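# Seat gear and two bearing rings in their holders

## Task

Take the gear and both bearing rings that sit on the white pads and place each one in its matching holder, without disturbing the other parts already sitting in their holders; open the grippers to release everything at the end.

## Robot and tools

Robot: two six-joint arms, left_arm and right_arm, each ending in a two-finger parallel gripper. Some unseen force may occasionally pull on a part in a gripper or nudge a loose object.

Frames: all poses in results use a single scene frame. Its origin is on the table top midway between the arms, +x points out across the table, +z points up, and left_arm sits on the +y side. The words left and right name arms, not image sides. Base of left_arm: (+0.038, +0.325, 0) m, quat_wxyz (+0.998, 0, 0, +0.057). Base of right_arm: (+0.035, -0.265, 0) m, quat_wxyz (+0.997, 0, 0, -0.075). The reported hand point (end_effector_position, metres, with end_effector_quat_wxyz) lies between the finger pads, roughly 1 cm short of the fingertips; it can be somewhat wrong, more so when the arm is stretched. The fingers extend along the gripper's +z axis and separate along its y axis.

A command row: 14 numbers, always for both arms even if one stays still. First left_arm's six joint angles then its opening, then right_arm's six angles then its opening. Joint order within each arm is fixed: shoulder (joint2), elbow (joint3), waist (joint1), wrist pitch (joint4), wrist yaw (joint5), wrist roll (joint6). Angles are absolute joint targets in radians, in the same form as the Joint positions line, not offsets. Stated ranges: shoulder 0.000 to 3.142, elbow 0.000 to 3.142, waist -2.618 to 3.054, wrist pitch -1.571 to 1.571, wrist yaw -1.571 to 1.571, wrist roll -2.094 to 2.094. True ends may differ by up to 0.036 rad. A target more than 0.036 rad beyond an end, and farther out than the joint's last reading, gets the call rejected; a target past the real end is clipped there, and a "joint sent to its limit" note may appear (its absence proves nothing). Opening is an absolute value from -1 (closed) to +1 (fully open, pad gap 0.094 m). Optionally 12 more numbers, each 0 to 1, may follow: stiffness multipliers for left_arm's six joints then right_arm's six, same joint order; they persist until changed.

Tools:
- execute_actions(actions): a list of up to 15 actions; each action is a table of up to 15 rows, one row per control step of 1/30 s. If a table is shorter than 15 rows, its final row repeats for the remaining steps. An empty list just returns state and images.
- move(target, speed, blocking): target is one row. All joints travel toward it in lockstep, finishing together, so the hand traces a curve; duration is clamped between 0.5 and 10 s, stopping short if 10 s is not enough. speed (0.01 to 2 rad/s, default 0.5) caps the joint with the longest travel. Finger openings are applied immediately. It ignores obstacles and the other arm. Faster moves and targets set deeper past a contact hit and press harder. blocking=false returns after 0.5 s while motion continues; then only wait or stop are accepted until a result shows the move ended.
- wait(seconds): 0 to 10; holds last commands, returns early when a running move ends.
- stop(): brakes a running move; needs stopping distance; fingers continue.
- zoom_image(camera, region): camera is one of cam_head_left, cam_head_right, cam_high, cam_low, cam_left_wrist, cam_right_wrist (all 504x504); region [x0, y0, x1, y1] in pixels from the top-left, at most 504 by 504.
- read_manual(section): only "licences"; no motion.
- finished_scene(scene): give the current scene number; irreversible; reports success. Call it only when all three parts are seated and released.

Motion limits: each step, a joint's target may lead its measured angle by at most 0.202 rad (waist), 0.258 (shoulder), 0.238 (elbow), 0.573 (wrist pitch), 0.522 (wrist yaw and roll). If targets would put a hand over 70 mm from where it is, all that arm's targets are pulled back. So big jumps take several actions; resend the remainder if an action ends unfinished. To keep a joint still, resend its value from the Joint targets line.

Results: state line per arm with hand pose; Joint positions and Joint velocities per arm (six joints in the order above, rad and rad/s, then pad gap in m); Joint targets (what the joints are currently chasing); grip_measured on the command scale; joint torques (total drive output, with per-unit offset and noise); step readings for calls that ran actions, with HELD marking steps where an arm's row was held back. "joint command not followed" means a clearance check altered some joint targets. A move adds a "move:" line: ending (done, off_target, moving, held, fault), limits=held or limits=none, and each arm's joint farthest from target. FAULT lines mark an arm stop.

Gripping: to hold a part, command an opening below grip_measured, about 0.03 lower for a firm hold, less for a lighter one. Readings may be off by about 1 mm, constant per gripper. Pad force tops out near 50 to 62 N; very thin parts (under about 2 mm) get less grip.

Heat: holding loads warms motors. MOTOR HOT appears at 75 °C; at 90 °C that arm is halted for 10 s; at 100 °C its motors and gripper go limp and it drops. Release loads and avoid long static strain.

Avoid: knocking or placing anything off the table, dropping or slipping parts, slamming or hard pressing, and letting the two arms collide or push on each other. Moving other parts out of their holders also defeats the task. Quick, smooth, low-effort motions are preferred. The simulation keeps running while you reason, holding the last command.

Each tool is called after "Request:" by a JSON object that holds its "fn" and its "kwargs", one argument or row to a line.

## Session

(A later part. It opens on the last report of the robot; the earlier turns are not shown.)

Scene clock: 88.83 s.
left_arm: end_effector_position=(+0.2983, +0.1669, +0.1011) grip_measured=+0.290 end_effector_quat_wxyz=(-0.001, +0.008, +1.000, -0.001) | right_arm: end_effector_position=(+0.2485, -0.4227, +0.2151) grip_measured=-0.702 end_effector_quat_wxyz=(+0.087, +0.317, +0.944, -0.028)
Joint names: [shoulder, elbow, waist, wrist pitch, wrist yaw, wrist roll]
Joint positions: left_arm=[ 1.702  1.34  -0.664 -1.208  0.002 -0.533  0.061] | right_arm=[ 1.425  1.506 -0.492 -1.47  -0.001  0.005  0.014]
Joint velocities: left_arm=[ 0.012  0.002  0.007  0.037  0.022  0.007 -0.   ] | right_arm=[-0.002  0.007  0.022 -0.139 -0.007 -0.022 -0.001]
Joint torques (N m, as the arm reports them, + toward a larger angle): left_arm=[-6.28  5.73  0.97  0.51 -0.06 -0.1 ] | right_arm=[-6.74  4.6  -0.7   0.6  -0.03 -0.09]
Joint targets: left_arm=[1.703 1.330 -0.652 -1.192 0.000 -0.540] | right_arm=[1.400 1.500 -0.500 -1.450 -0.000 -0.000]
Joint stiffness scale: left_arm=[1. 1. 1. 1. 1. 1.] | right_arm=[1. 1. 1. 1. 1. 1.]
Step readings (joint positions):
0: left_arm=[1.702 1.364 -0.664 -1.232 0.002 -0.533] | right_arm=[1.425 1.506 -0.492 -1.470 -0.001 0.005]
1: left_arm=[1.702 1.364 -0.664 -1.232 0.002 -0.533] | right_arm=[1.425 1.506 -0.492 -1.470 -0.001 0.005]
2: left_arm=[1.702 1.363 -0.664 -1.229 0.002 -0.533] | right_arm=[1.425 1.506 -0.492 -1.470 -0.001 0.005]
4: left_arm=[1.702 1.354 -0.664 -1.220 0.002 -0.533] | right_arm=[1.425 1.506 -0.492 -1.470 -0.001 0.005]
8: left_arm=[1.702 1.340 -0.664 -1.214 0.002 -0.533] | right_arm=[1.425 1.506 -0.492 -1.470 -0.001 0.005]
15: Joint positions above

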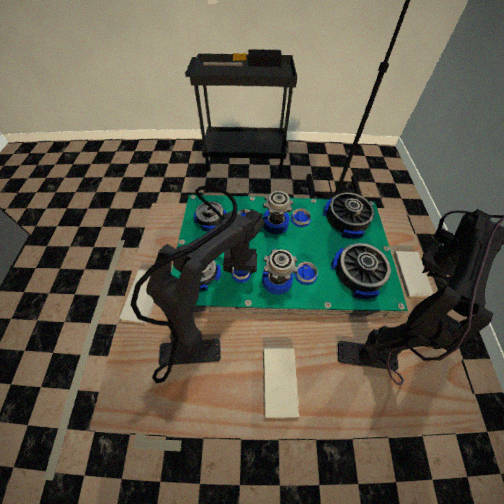

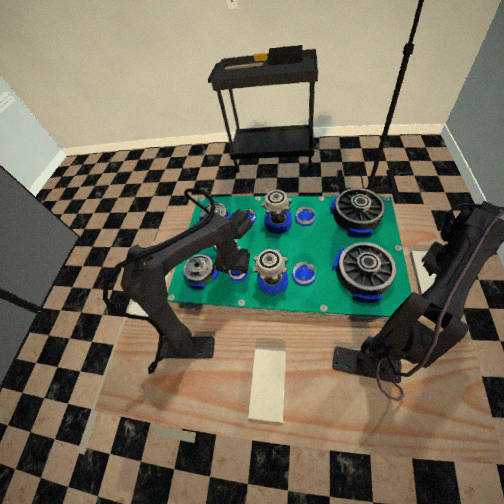

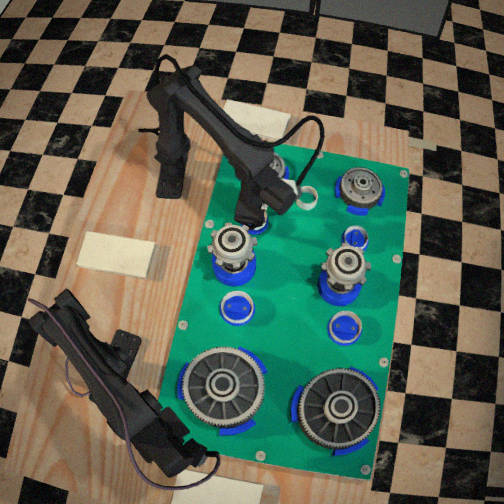

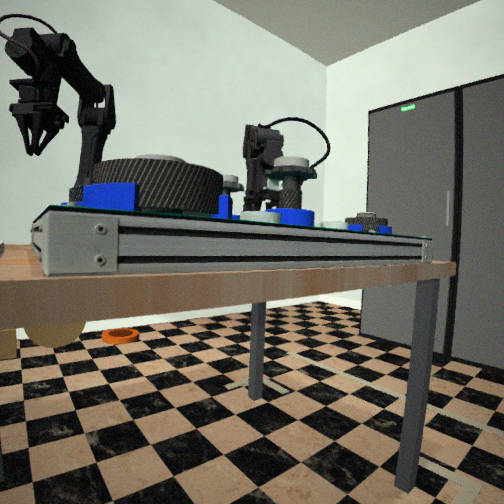

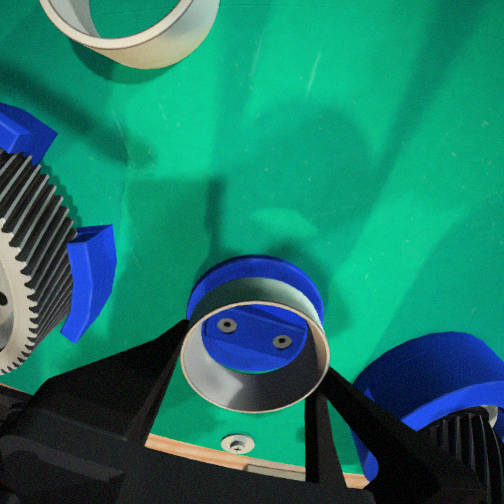

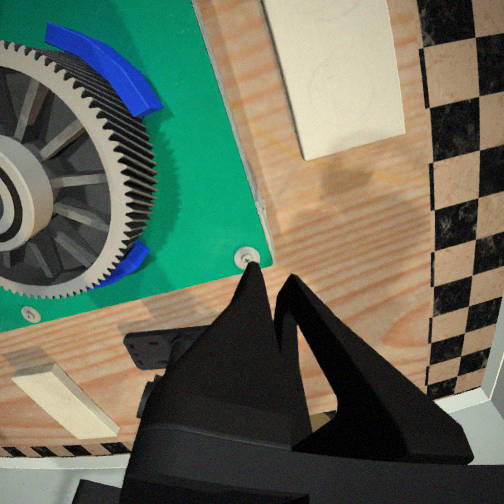

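Looks centred. Continue down.

Request:
{"fn": "execute_actions", "kwargs": {
  "actions": [
    [[1.704,1.325,-0.655,-1.187,0,-0.54,0.25,1.4,1.5,-0.5,-1.45,0,0,-0.7],[1.704,1.32,-0.655,-1.182,0,-0.54,0.25,1.4,1.5,-0.5,-1.45,0,0,-0.7],[1.705,1.315,-0.655,-1.177,0,-0.54,0.25,1.4,1.5,-0.5,-1.45,0,0,-0.7],[1.706,1.31,-0.655,-1.172,0,-0.54,0.25,1.4,1.5,-0.5,-1.45,0,0,-0.7],[1.707,1.305,-0.655,-1.166,0,-0.54,0.25,1.4,1.5,-0.5,-1.45,0,0,-0.7]]
  ]
}}

Request:
{"fn": "zoom_image", "kwargs": {
  "camera": "cam_left_wrist",
  "region": [150,220,370,440]
}}

Scene clock: 89.80 s.
left_arm: end_effector_position=(+0.2982, +0.1667, +0.0952) grip_measured=+0.290 end_effector_quat_wxyz=(+0.000, +0.008, +1.000, -0.003) | right_arm: end_effector_position=(+0.2485, -0.4227, +0.2151) grip_measured=-0.702 end_effector_quat_wxyz=(+0.087, +0.317, +0.944, -0.028)
Joint names: [shoulder, elbow, waist, wrist pitch, wrist yaw, wrist roll]
Joint positions: left_arm=[ 1.702  1.316 -0.664 -1.181  0.004 -0.533  0.061] | right_arm=[ 1.425  1.506 -0.492 -1.47  -0.001  0.005  0.014]
Joint velocities: left_arm=[ 0.022  0.002 -0.007  0.007 -0.066 -0.051 -0.   ] | right_arm=[-0.012 -0.022 -0.012 -0.066 -0.051  0.007  0.   ]
Joint torques (N m, as the arm reports them, + toward a larger angle): left_arm=[-6.05  5.46  0.8   0.54 -0.06 -0.08] | right_arm=[-6.79  4.63 -0.72  0.6  -0.02 -0.07]
Joint targets: left_arm=[1.707 1.305 -0.655 -1.166 0.000 -0.540] | right_arm=[1.400 1.500 -0.500 -1.450 -0.000 0.000]
Joint stiffness scale: left_arm=[1. 1. 1. 1. 1. 1.] | right_arm=[1. 1. 1. 1. 1. 1.]
Step readings (joint positions):
0: left_arm=[1.702 1.340 -0.664 -1.207 0.002 -0.533] | right_arm=[1.425 1.506 -0.492 -1.470 -0.001 0.005]
1: left_arm=[1.702 1.340 -0.664 -1.206 0.002 -0.533] | right_arm=[1.425 1.506 -0.492 -1.470 -0.001 0.005]
2: left_arm=[1.702 1.340 -0.664 -1.205 0.002 -0.533] | right_arm=[1.425 1.506 -0.492 -1.470 -0.001 0.005]
4: left_arm=[1.702 1.335 -0.664 -1.198 0.002 -0.533] | right_arm=[1.425 1.506 -0.492 -1.470 -0.001 0.005]
8: left_arm=[1.702 1.317 -0.664 -1.185 0.004 -0.533] | right_arm=[1.425 1.506 -0.492 -1.470 -0.001 0.005]
15: Joint positions above

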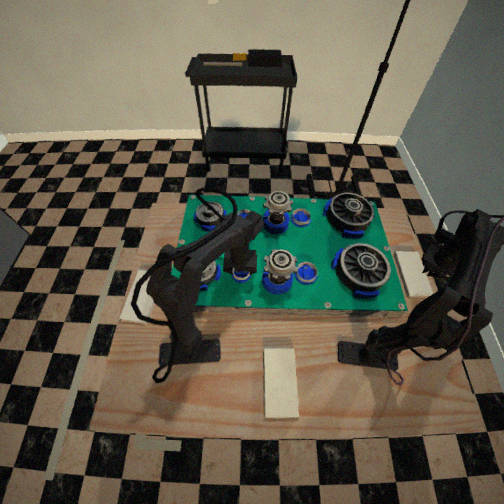

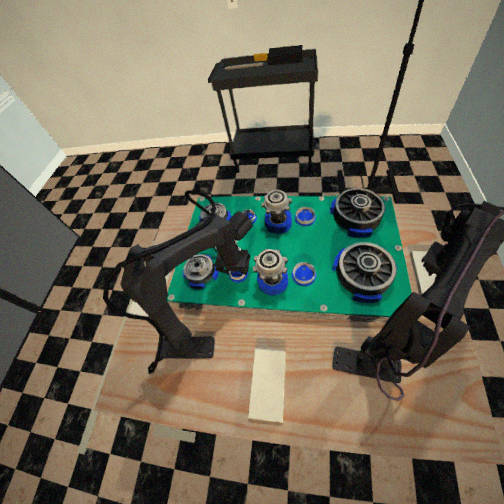

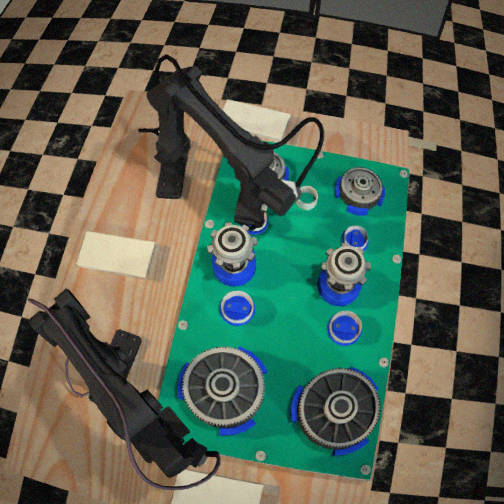

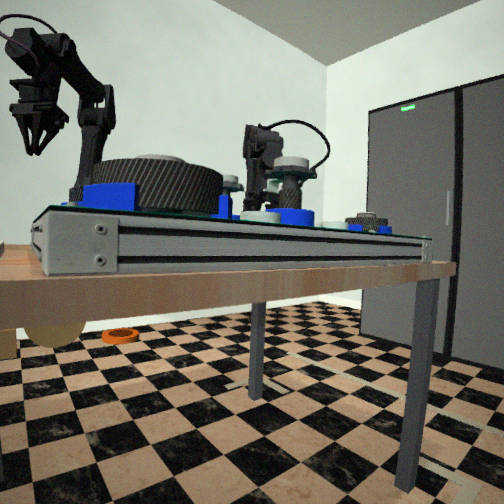

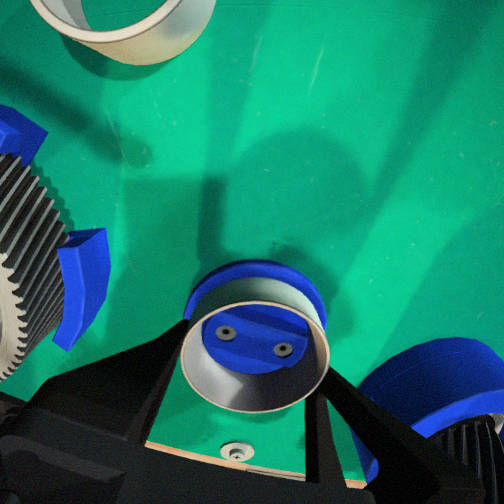

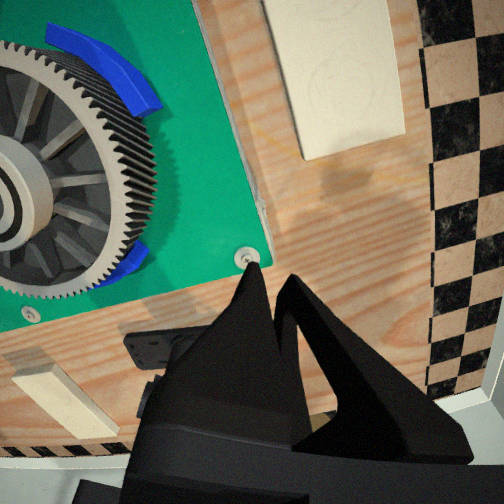

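Region (150, 220, 370, 440) of cam_left_wrist's 504x504 image, scaled by 2.291, with more detail than that image has.

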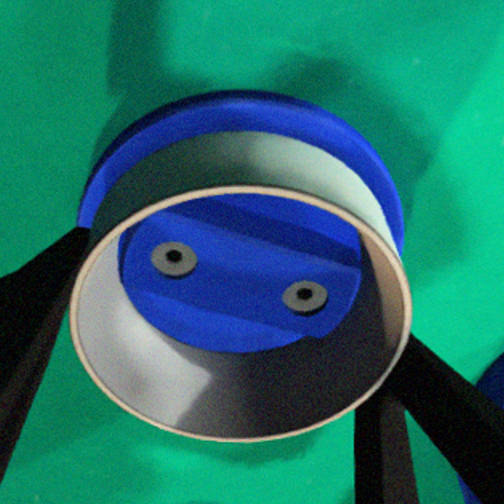

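Bar is inside the ring. A bit more down.

Request:
{"fn": "execute_actions", "kwargs": {
  "actions": [
    [[1.707,1.30,-0.655,-1.161,0,-0.54,0.25,1.4,1.5,-0.5,-1.45,0,0,-0.7],[1.708,1.295,-0.655,-1.156,0,-0.54,0.25,1.4,1.5,-0.5,-1.45,0,0,-0.7],[1.708,1.288,-0.655,-1.15,0,-0.54,0.25,1.4,1.5,-0.5,-1.45,0,0,-0.7]]
  ]
}}

Request:
{"fn": "zoom_image", "kwargs": {
  "camera": "cam_left_wrist",
  "region": [150,220,370,440]
}}

Scene clock: 90.63 s.
left_arm: end_effector_position=(+0.2976, +0.1669, +0.0910) grip_measured=+0.290 end_effector_quat_wxyz=(+0.000, +0.008, +1.000, -0.003) | right_arm: end_effector_position=(+0.2485, -0.4227, +0.2151) grip_measured=-0.702 end_effector_quat_wxyz=(+0.087, +0.317, +0.944, -0.028)
Joint names: [shoulder, elbow, waist, wrist pitch, wrist yaw, wrist roll]
Joint positions: left_arm=[ 1.702  1.299 -0.664 -1.165  0.005 -0.533  0.061] | right_arm=[ 1.425  1.506 -0.492 -1.47  -0.001  0.005  0.014]
Joint velocities: left_arm=[ 0.002 -0.012 -0.012 -0.007 -0.022 -0.007 -0.   ] | right_arm=[ 0.007 -0.007  0.012  0.037  0.037 -0.007 -0.001]
Joint torques (N m, as the arm reports them, + toward a larger angle): left_arm=[-5.93  5.45  0.72  0.54 -0.07 -0.11] | right_arm=[-6.79  4.62 -0.72  0.61 -0.02 -0.08]
Joint targets: left_arm=[1.708 1.288 -0.655 -1.150 -0.000 -0.540] | right_arm=[1.400 1.500 -0.500 -1.450 0.000 -0.000]
Joint stiffness scale: left_arm=[1. 1. 1. 1. 1. 1.] | right_arm=[1. 1. 1. 1. 1. 1.]
Step readings (joint positions):
0: left_arm=[1.702 1.316 -0.664 -1.181 0.004 -0.533] | right_arm=[1.425 1.506 -0.492 -1.470 -0.001 0.005]
1: left_arm=[1.702 1.316 -0.664 -1.181 0.004 -0.533] | right_arm=[1.425 1.506 -0.492 -1.470 -0.001 0.005]
2: left_arm=[1.702 1.316 -0.664 -1.179 0.004 -0.533] | right_arm=[1.425 1.506 -0.492 -1.470 -0.001 0.005]
4: left_arm=[1.702 1.310 -0.664 -1.172 0.004 -0.533] | right_arm=[1.425 1.506 -0.492 -1.470 -0.001 0.005]
8: left_arm=[1.702 1.299 -0.664 -1.165 0.005 -0.533] | right_arm=[1.425 1.506 -0.492 -1.470 -0.001 0.005]
15: Joint positions above

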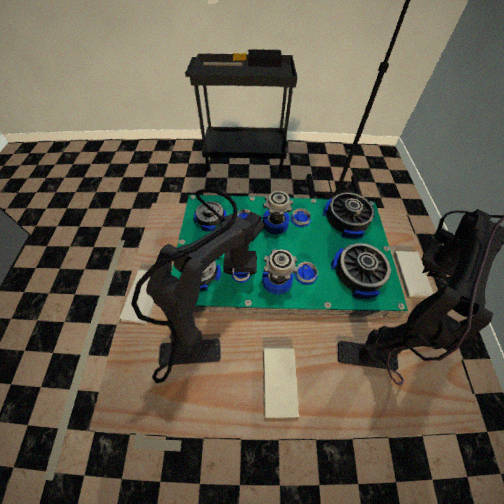

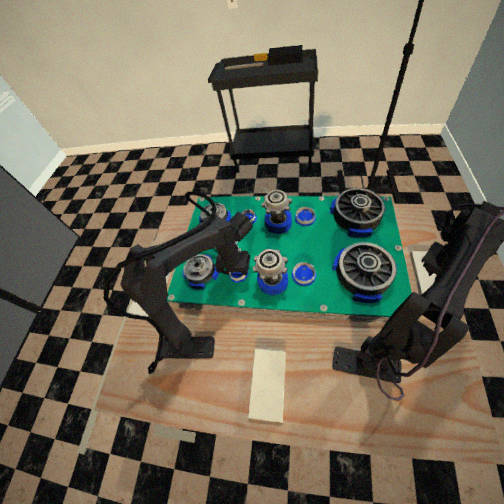

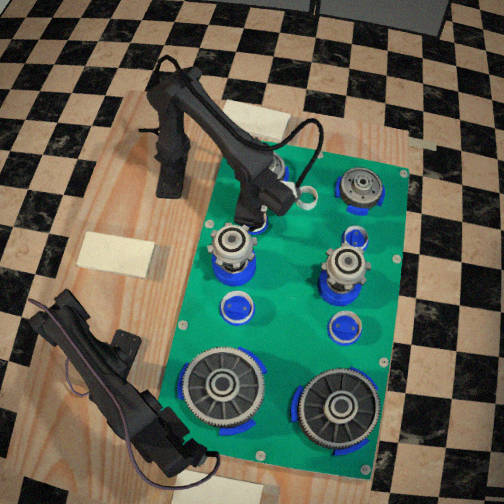

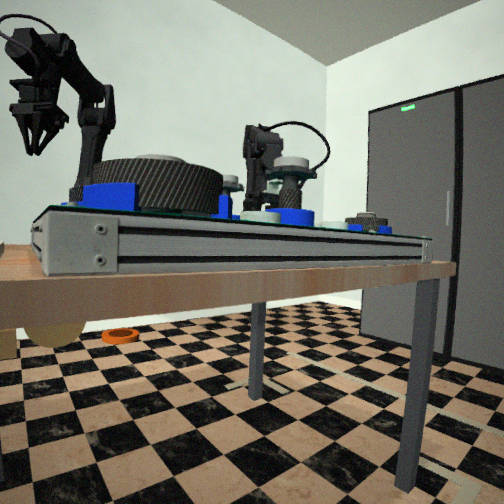

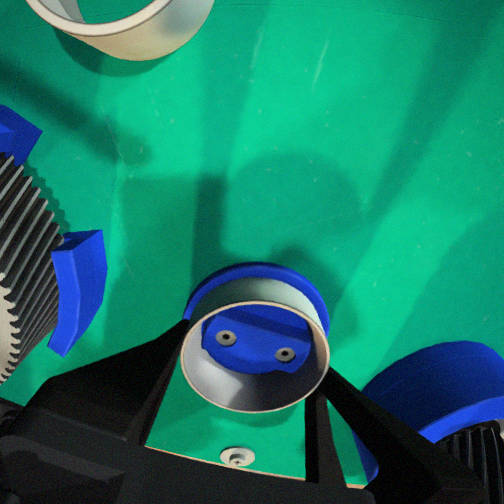

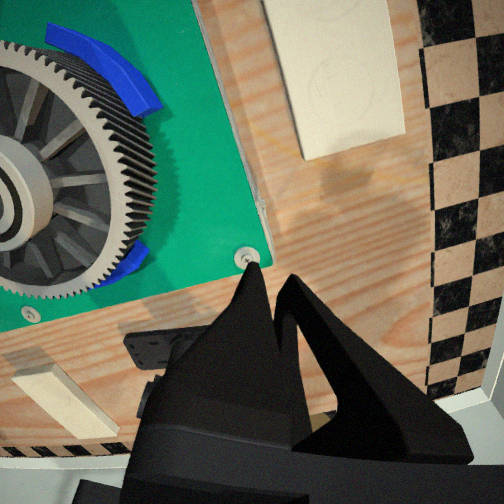

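Region (150, 220, 370, 440) of cam_left_wrist's 504x504 image, scaled by 2.291, with more detail than that image has.

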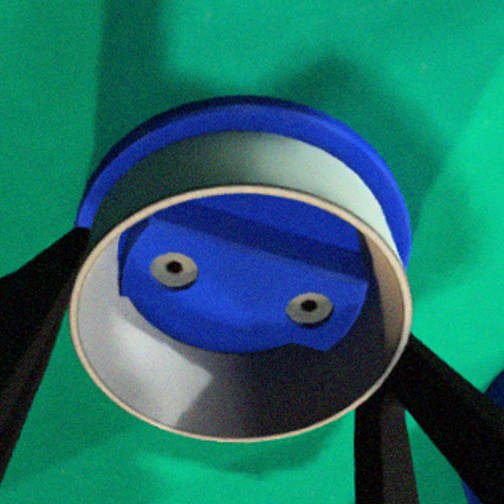

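Still descending freely; one more small step.

Request:
{"fn": "execute_actions", "kwargs": {
  "actions": [
    [[1.708,1.283,-0.655,-1.145,0,-0.54,0.25,1.4,1.5,-0.5,-1.45,0,0,-0.7],[1.708,1.278,-0.655,-1.14,0,-0.54,0.25,1.4,1.5,-0.5,-1.45,0,0,-0.7],[1.708,1.272,-0.655,-1.135,0,-0.54,0.25,1.4,1.5,-0.5,-1.45,0,0,-0.7]]
  ]
}}

Request:
{"fn": "zoom_image", "kwargs": {
  "camera": "cam_left_wrist",
  "region": [150,220,370,440]
}}

Scene clock: 91.40 s.
left_arm: end_effector_position=(+0.2986, +0.1663, +0.0899) grip_measured=+0.290 end_effector_quat_wxyz=(+0.002, +0.008, +1.000, -0.004) | right_arm: end_effector_position=(+0.2485, -0.4227, +0.2151) grip_measured=-0.702 end_effector_quat_wxyz=(+0.087, +0.317, +0.944, -0.028)
Joint names: [shoulder, elbow, waist, wrist pitch, wrist yaw, wrist roll]
Joint positions: left_arm=[ 1.702  1.295 -0.664 -1.155  0.005 -0.533  0.061] | right_arm=[ 1.425  1.506 -0.492 -1.47  -0.001  0.005  0.014]
Joint velocities: left_arm=[ 0.007 -0.007 -0.027 -0.007 -0.022 -0.022  0.001] | right_arm=[-0.007 -0.032 -0.002  0.007  0.066 -0.037 -0.   ]
Joint torques (N m, as the arm reports them, + toward a larger angle): left_arm=[-5.93  4.48  0.72  0.62 -0.07 -0.11] | right_arm=[-6.79  4.6  -0.7   0.6  -0.02 -0.09]
Joint targets: left_arm=[1.708 1.272 -0.655 -1.135 0.000 -0.540] | right_arm=[1.400 1.500 -0.500 -1.450 -0.000 -0.000]
Joint stiffness scale: left_arm=[1. 1. 1. 1. 1. 1.] | right_arm=[1. 1. 1. 1. 1. 1.]
Step readings (joint positions):
0: left_arm=[1.702 1.299 -0.664 -1.165 0.005 -0.533] | right_arm=[1.425 1.506 -0.492 -1.470 -0.001 0.005]
1: left_arm=[1.702 1.299 -0.664 -1.164 0.005 -0.533] | right_arm=[1.425 1.506 -0.492 -1.470 -0.001 0.005]
2: left_arm=[1.702 1.299 -0.664 -1.163 0.005 -0.533] | right_arm=[1.425 1.506 -0.492 -1.470 -0.001 0.005]
4: left_arm=[1.702 1.295 -0.664 -1.157 0.005 -0.533] | right_arm=[1.425 1.506 -0.492 -1.470 -0.001 0.005]
8: left_arm=[1.702 1.295 -0.664 -1.155 0.005 -0.533] | right_arm=[1.425 1.506 -0.492 -1.470 -0.001 0.005]
15: Joint positions above

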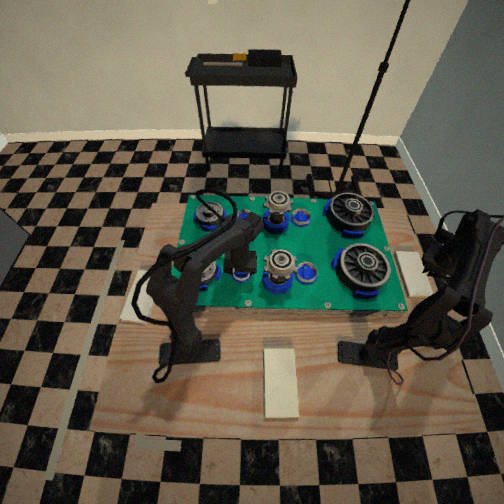

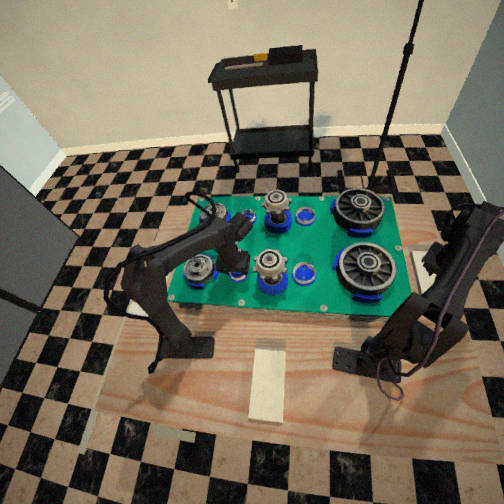

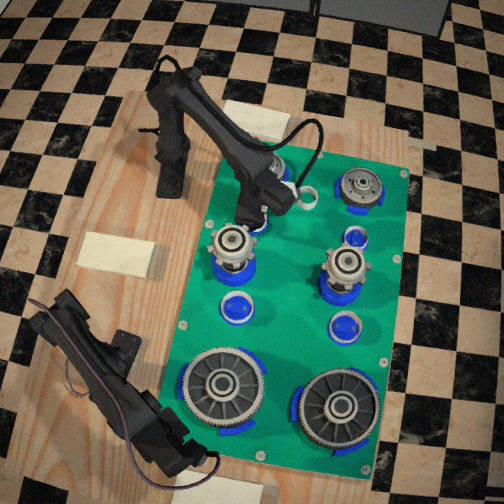

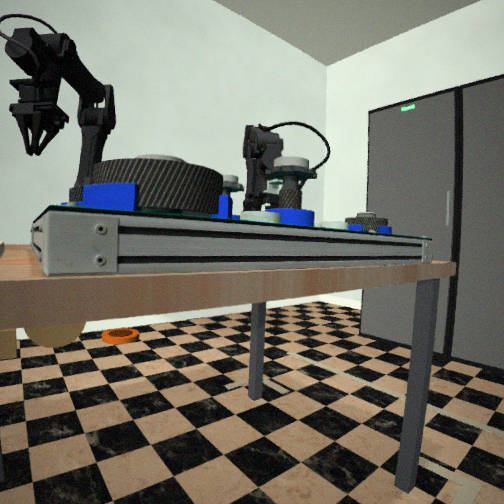

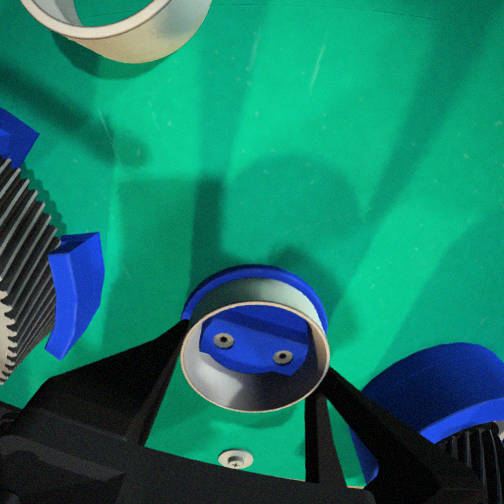

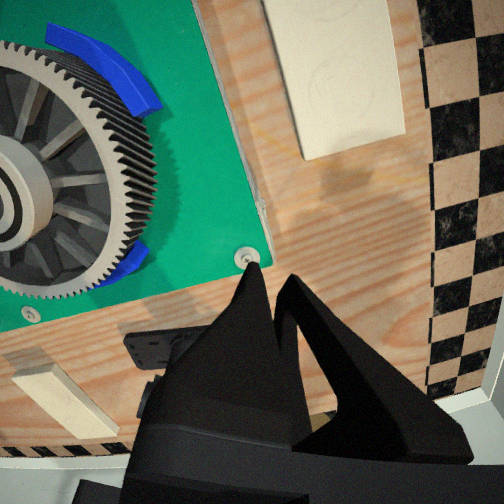

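Region (150, 220, 370, 440) of cam_left_wrist's 504x504 image, scaled by 2.291, with more detail than that image has.

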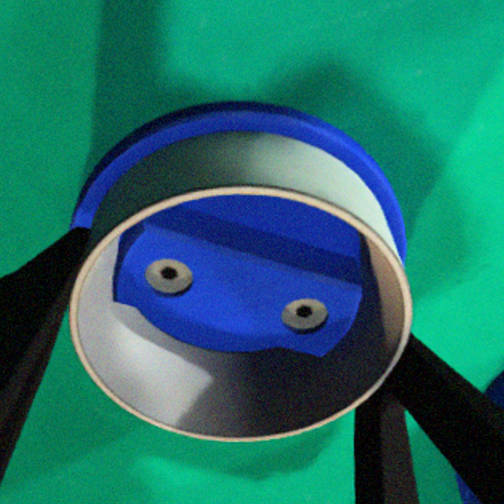

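Seated. Release and lift.

Request:
{"fn": "execute_actions", "kwargs": {
  "actions": [
    [[1.705,1.288,-0.655,-1.145,0,-0.54,0.6,1.4,1.5,-0.5,-1.45,0,0,-0.7]],
    [[1.70,1.33,-0.655,-1.18,0,-0.54,0.6,1.4,1.5,-0.5,-1.45,0,0,-0.7],[1.70,1.35,-0.655,-1.2,0,-0.54,0.6,1.4,1.5,-0.5,-1.45,0,0,-0.7],[1.70,1.37,-0.655,-1.22,0,-0.54,0.6,1.4,1.5,-0.5,-1.45,0,0,-0.7],[1.70,1.39,-0.655,-1.24,0,-0.54,0.6,1.4,1.5,-0.5,-1.45,0,0,-0.7],[1.70,1.41,-0.655,-1.26,0,-0.54,0.6,1.4,1.5,-0.5,-1.45,0,0,-0.7],[1.70,1.43,-0.655,-1.28,0,-0.54,0.6,1.4,1.5,-0.5,-1.45,0,0,-0.7],[1.70,1.45,-0.655,-1.30,0,-0.54,0.6,1.4,1.5,-0.5,-1.45,0,0,-0.7],[1.70,1.47,-0.655,-1.32,0,-0.54,0.6,1.4,1.5,-0.5,-1.45,0,0,-0.7],[1.70,1.49,-0.655,-1.34,0,-0.54,0.6,1.4,1.5,-0.5,-1.45,0,0,-0.7],[1.70,1.51,-0.655,-1.36,0,-0.54,0.6,1.4,1.5,-0.5,-1.45,0,0,-0.7],[1.70,1.53,-0.655,-1.38,0,-0.54,0.6,1.4,1.5,-0.5,-1.45,0,0,-0.7]]
  ]
}}

Scene clock: 92.93 s.
left_arm: end_effector_position=(+0.3083, +0.1603, +0.1420) grip_measured=+0.598 end_effector_quat_wxyz=(+0.016, +0.008, +1.000, -0.013) | right_arm: end_effector_position=(+0.2485, -0.4227, +0.2151) grip_measured=-0.702 end_effector_quat_wxyz=(+0.087, +0.317, +0.944, -0.028)
Joint names: [shoulder, elbow, waist, wrist pitch, wrist yaw, wrist roll]
Joint positions: left_arm=[ 1.702  1.501 -0.664 -1.329  0.005 -0.533  0.075] | right_arm=[ 1.425  1.506 -0.492 -1.47  -0.001  0.005  0.014]
Joint velocities: left_arm=[-0.007 -0.007  0.002 -0.271 -0.066  0.037 -0.001] | right_arm=[ 0.012  0.007 -0.012  0.081 -0.051  0.022  0.   ]
Joint torques (N m, as the arm reports them, + toward a larger angle): left_arm=[-6.6   9.12  0.68  0.18 -0.07 -0.1 ] | right_arm=[-6.8   4.6  -0.74  0.6  -0.02 -0.06]
Joint targets: left_arm=[1.700 1.530 -0.655 -1.380 0.000 -0.540] | right_arm=[1.400 1.500 -0.500 -1.450 0.000 -0.000]
Joint stiffness scale: left_arm=[1. 1. 1. 1. 1. 1.] | right_arm=[1. 1. 1. 1. 1. 1.]
Step readings (joint positions; steps 1 to 15: 1st action; 16 to 30: 2nd action):
0: left_arm=[1.702 1.295 -0.664 -1.155 0.005 -0.533] | right_arm=[1.425 1.506 -0.492 -1.470 -0.001 0.005]
1: left_arm=[1.702 1.295 -0.664 -1.155 0.005 -0.533] | right_arm=[1.425 1.506 -0.492 -1.470 -0.001 0.005]
2: left_arm=[1.702 1.295 -0.664 -1.154 0.005 -0.533] | right_arm=[1.425 1.506 -0.492 -1.470 -0.001 0.005]
4: left_arm=[1.702 1.295 -0.664 -1.154 0.005 -0.533] | right_arm=[1.425 1.506 -0.492 -1.470 -0.001 0.005]
8: left_arm=[1.702 1.295 -0.664 -1.154 0.005 -0.533] | right_arm=[1.425 1.506 -0.492 -1.470 -0.001 0.005]
15: left_arm=[1.702 1.295 -0.664 -1.154 0.005 -0.533] | right_arm=[1.425 1.506 -0.492 -1.470 -0.001 0.005]
16: left_arm=[1.702 1.295 -0.664 -1.155 0.005 -0.533] | right_arm=[1.425 1.506 -0.492 -1.470 -0.001 0.005]
17: left_arm=[1.702 1.298 -0.664 -1.161 0.005 -0.533] | right_arm=[1.425 1.506 -0.492 -1.470 -0.001 0.005]
19: left_arm=[1.702 1.318 -0.664 -1.185 0.005 -0.533] | right_arm=[1.425 1.506 -0.492 -1.470 -0.001 0.005]
23: left_arm=[1.702 1.400 -0.664 -1.241 0.005 -0.533] | right_arm=[1.425 1.506 -0.492 -1.470 -0.001 0.005]
30: Joint positions above

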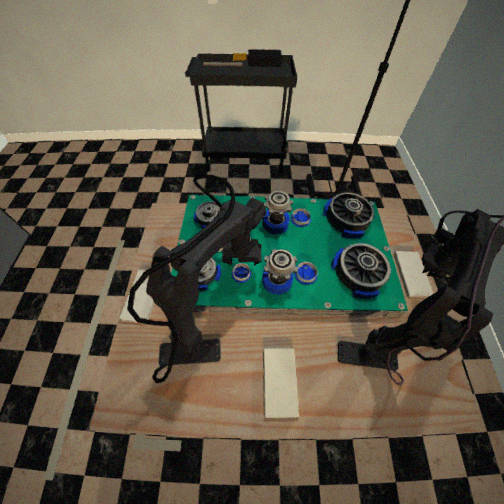

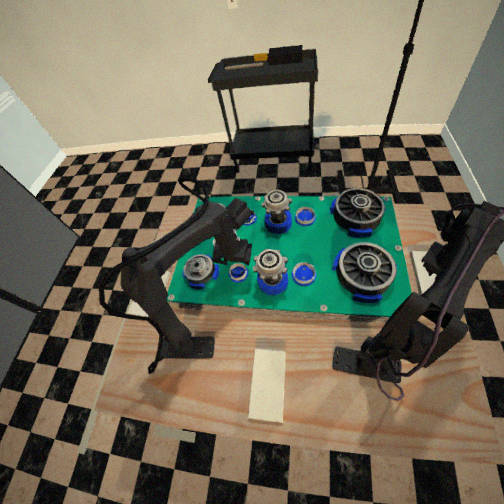

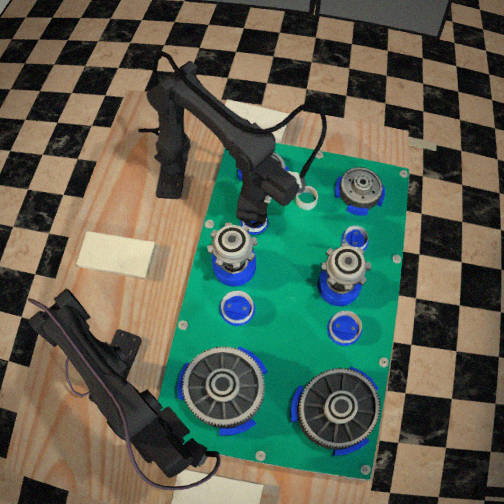

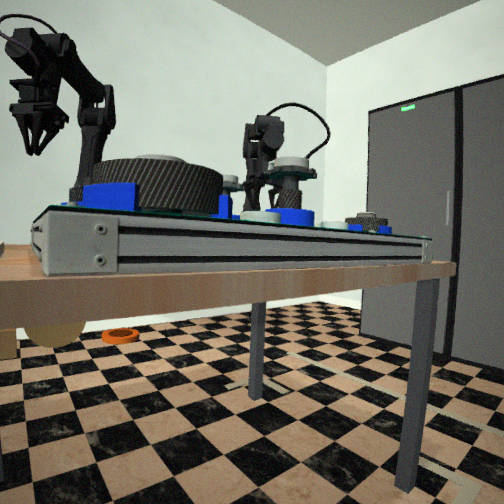

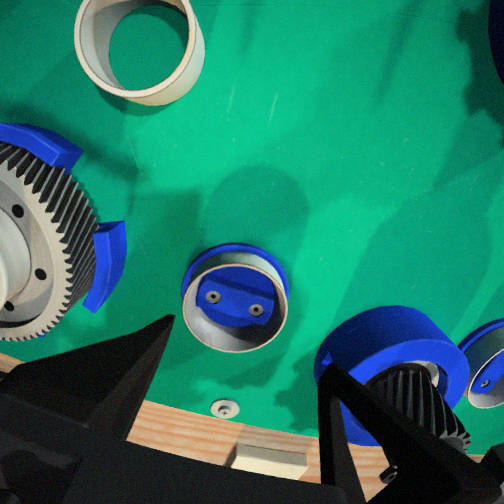

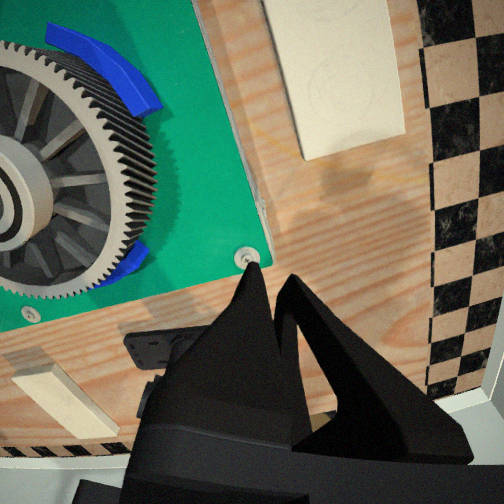

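Request:
{"fn": "finished_scene", "kwargs": {
  "scene": 1
}}

The scene is finished: the task was done.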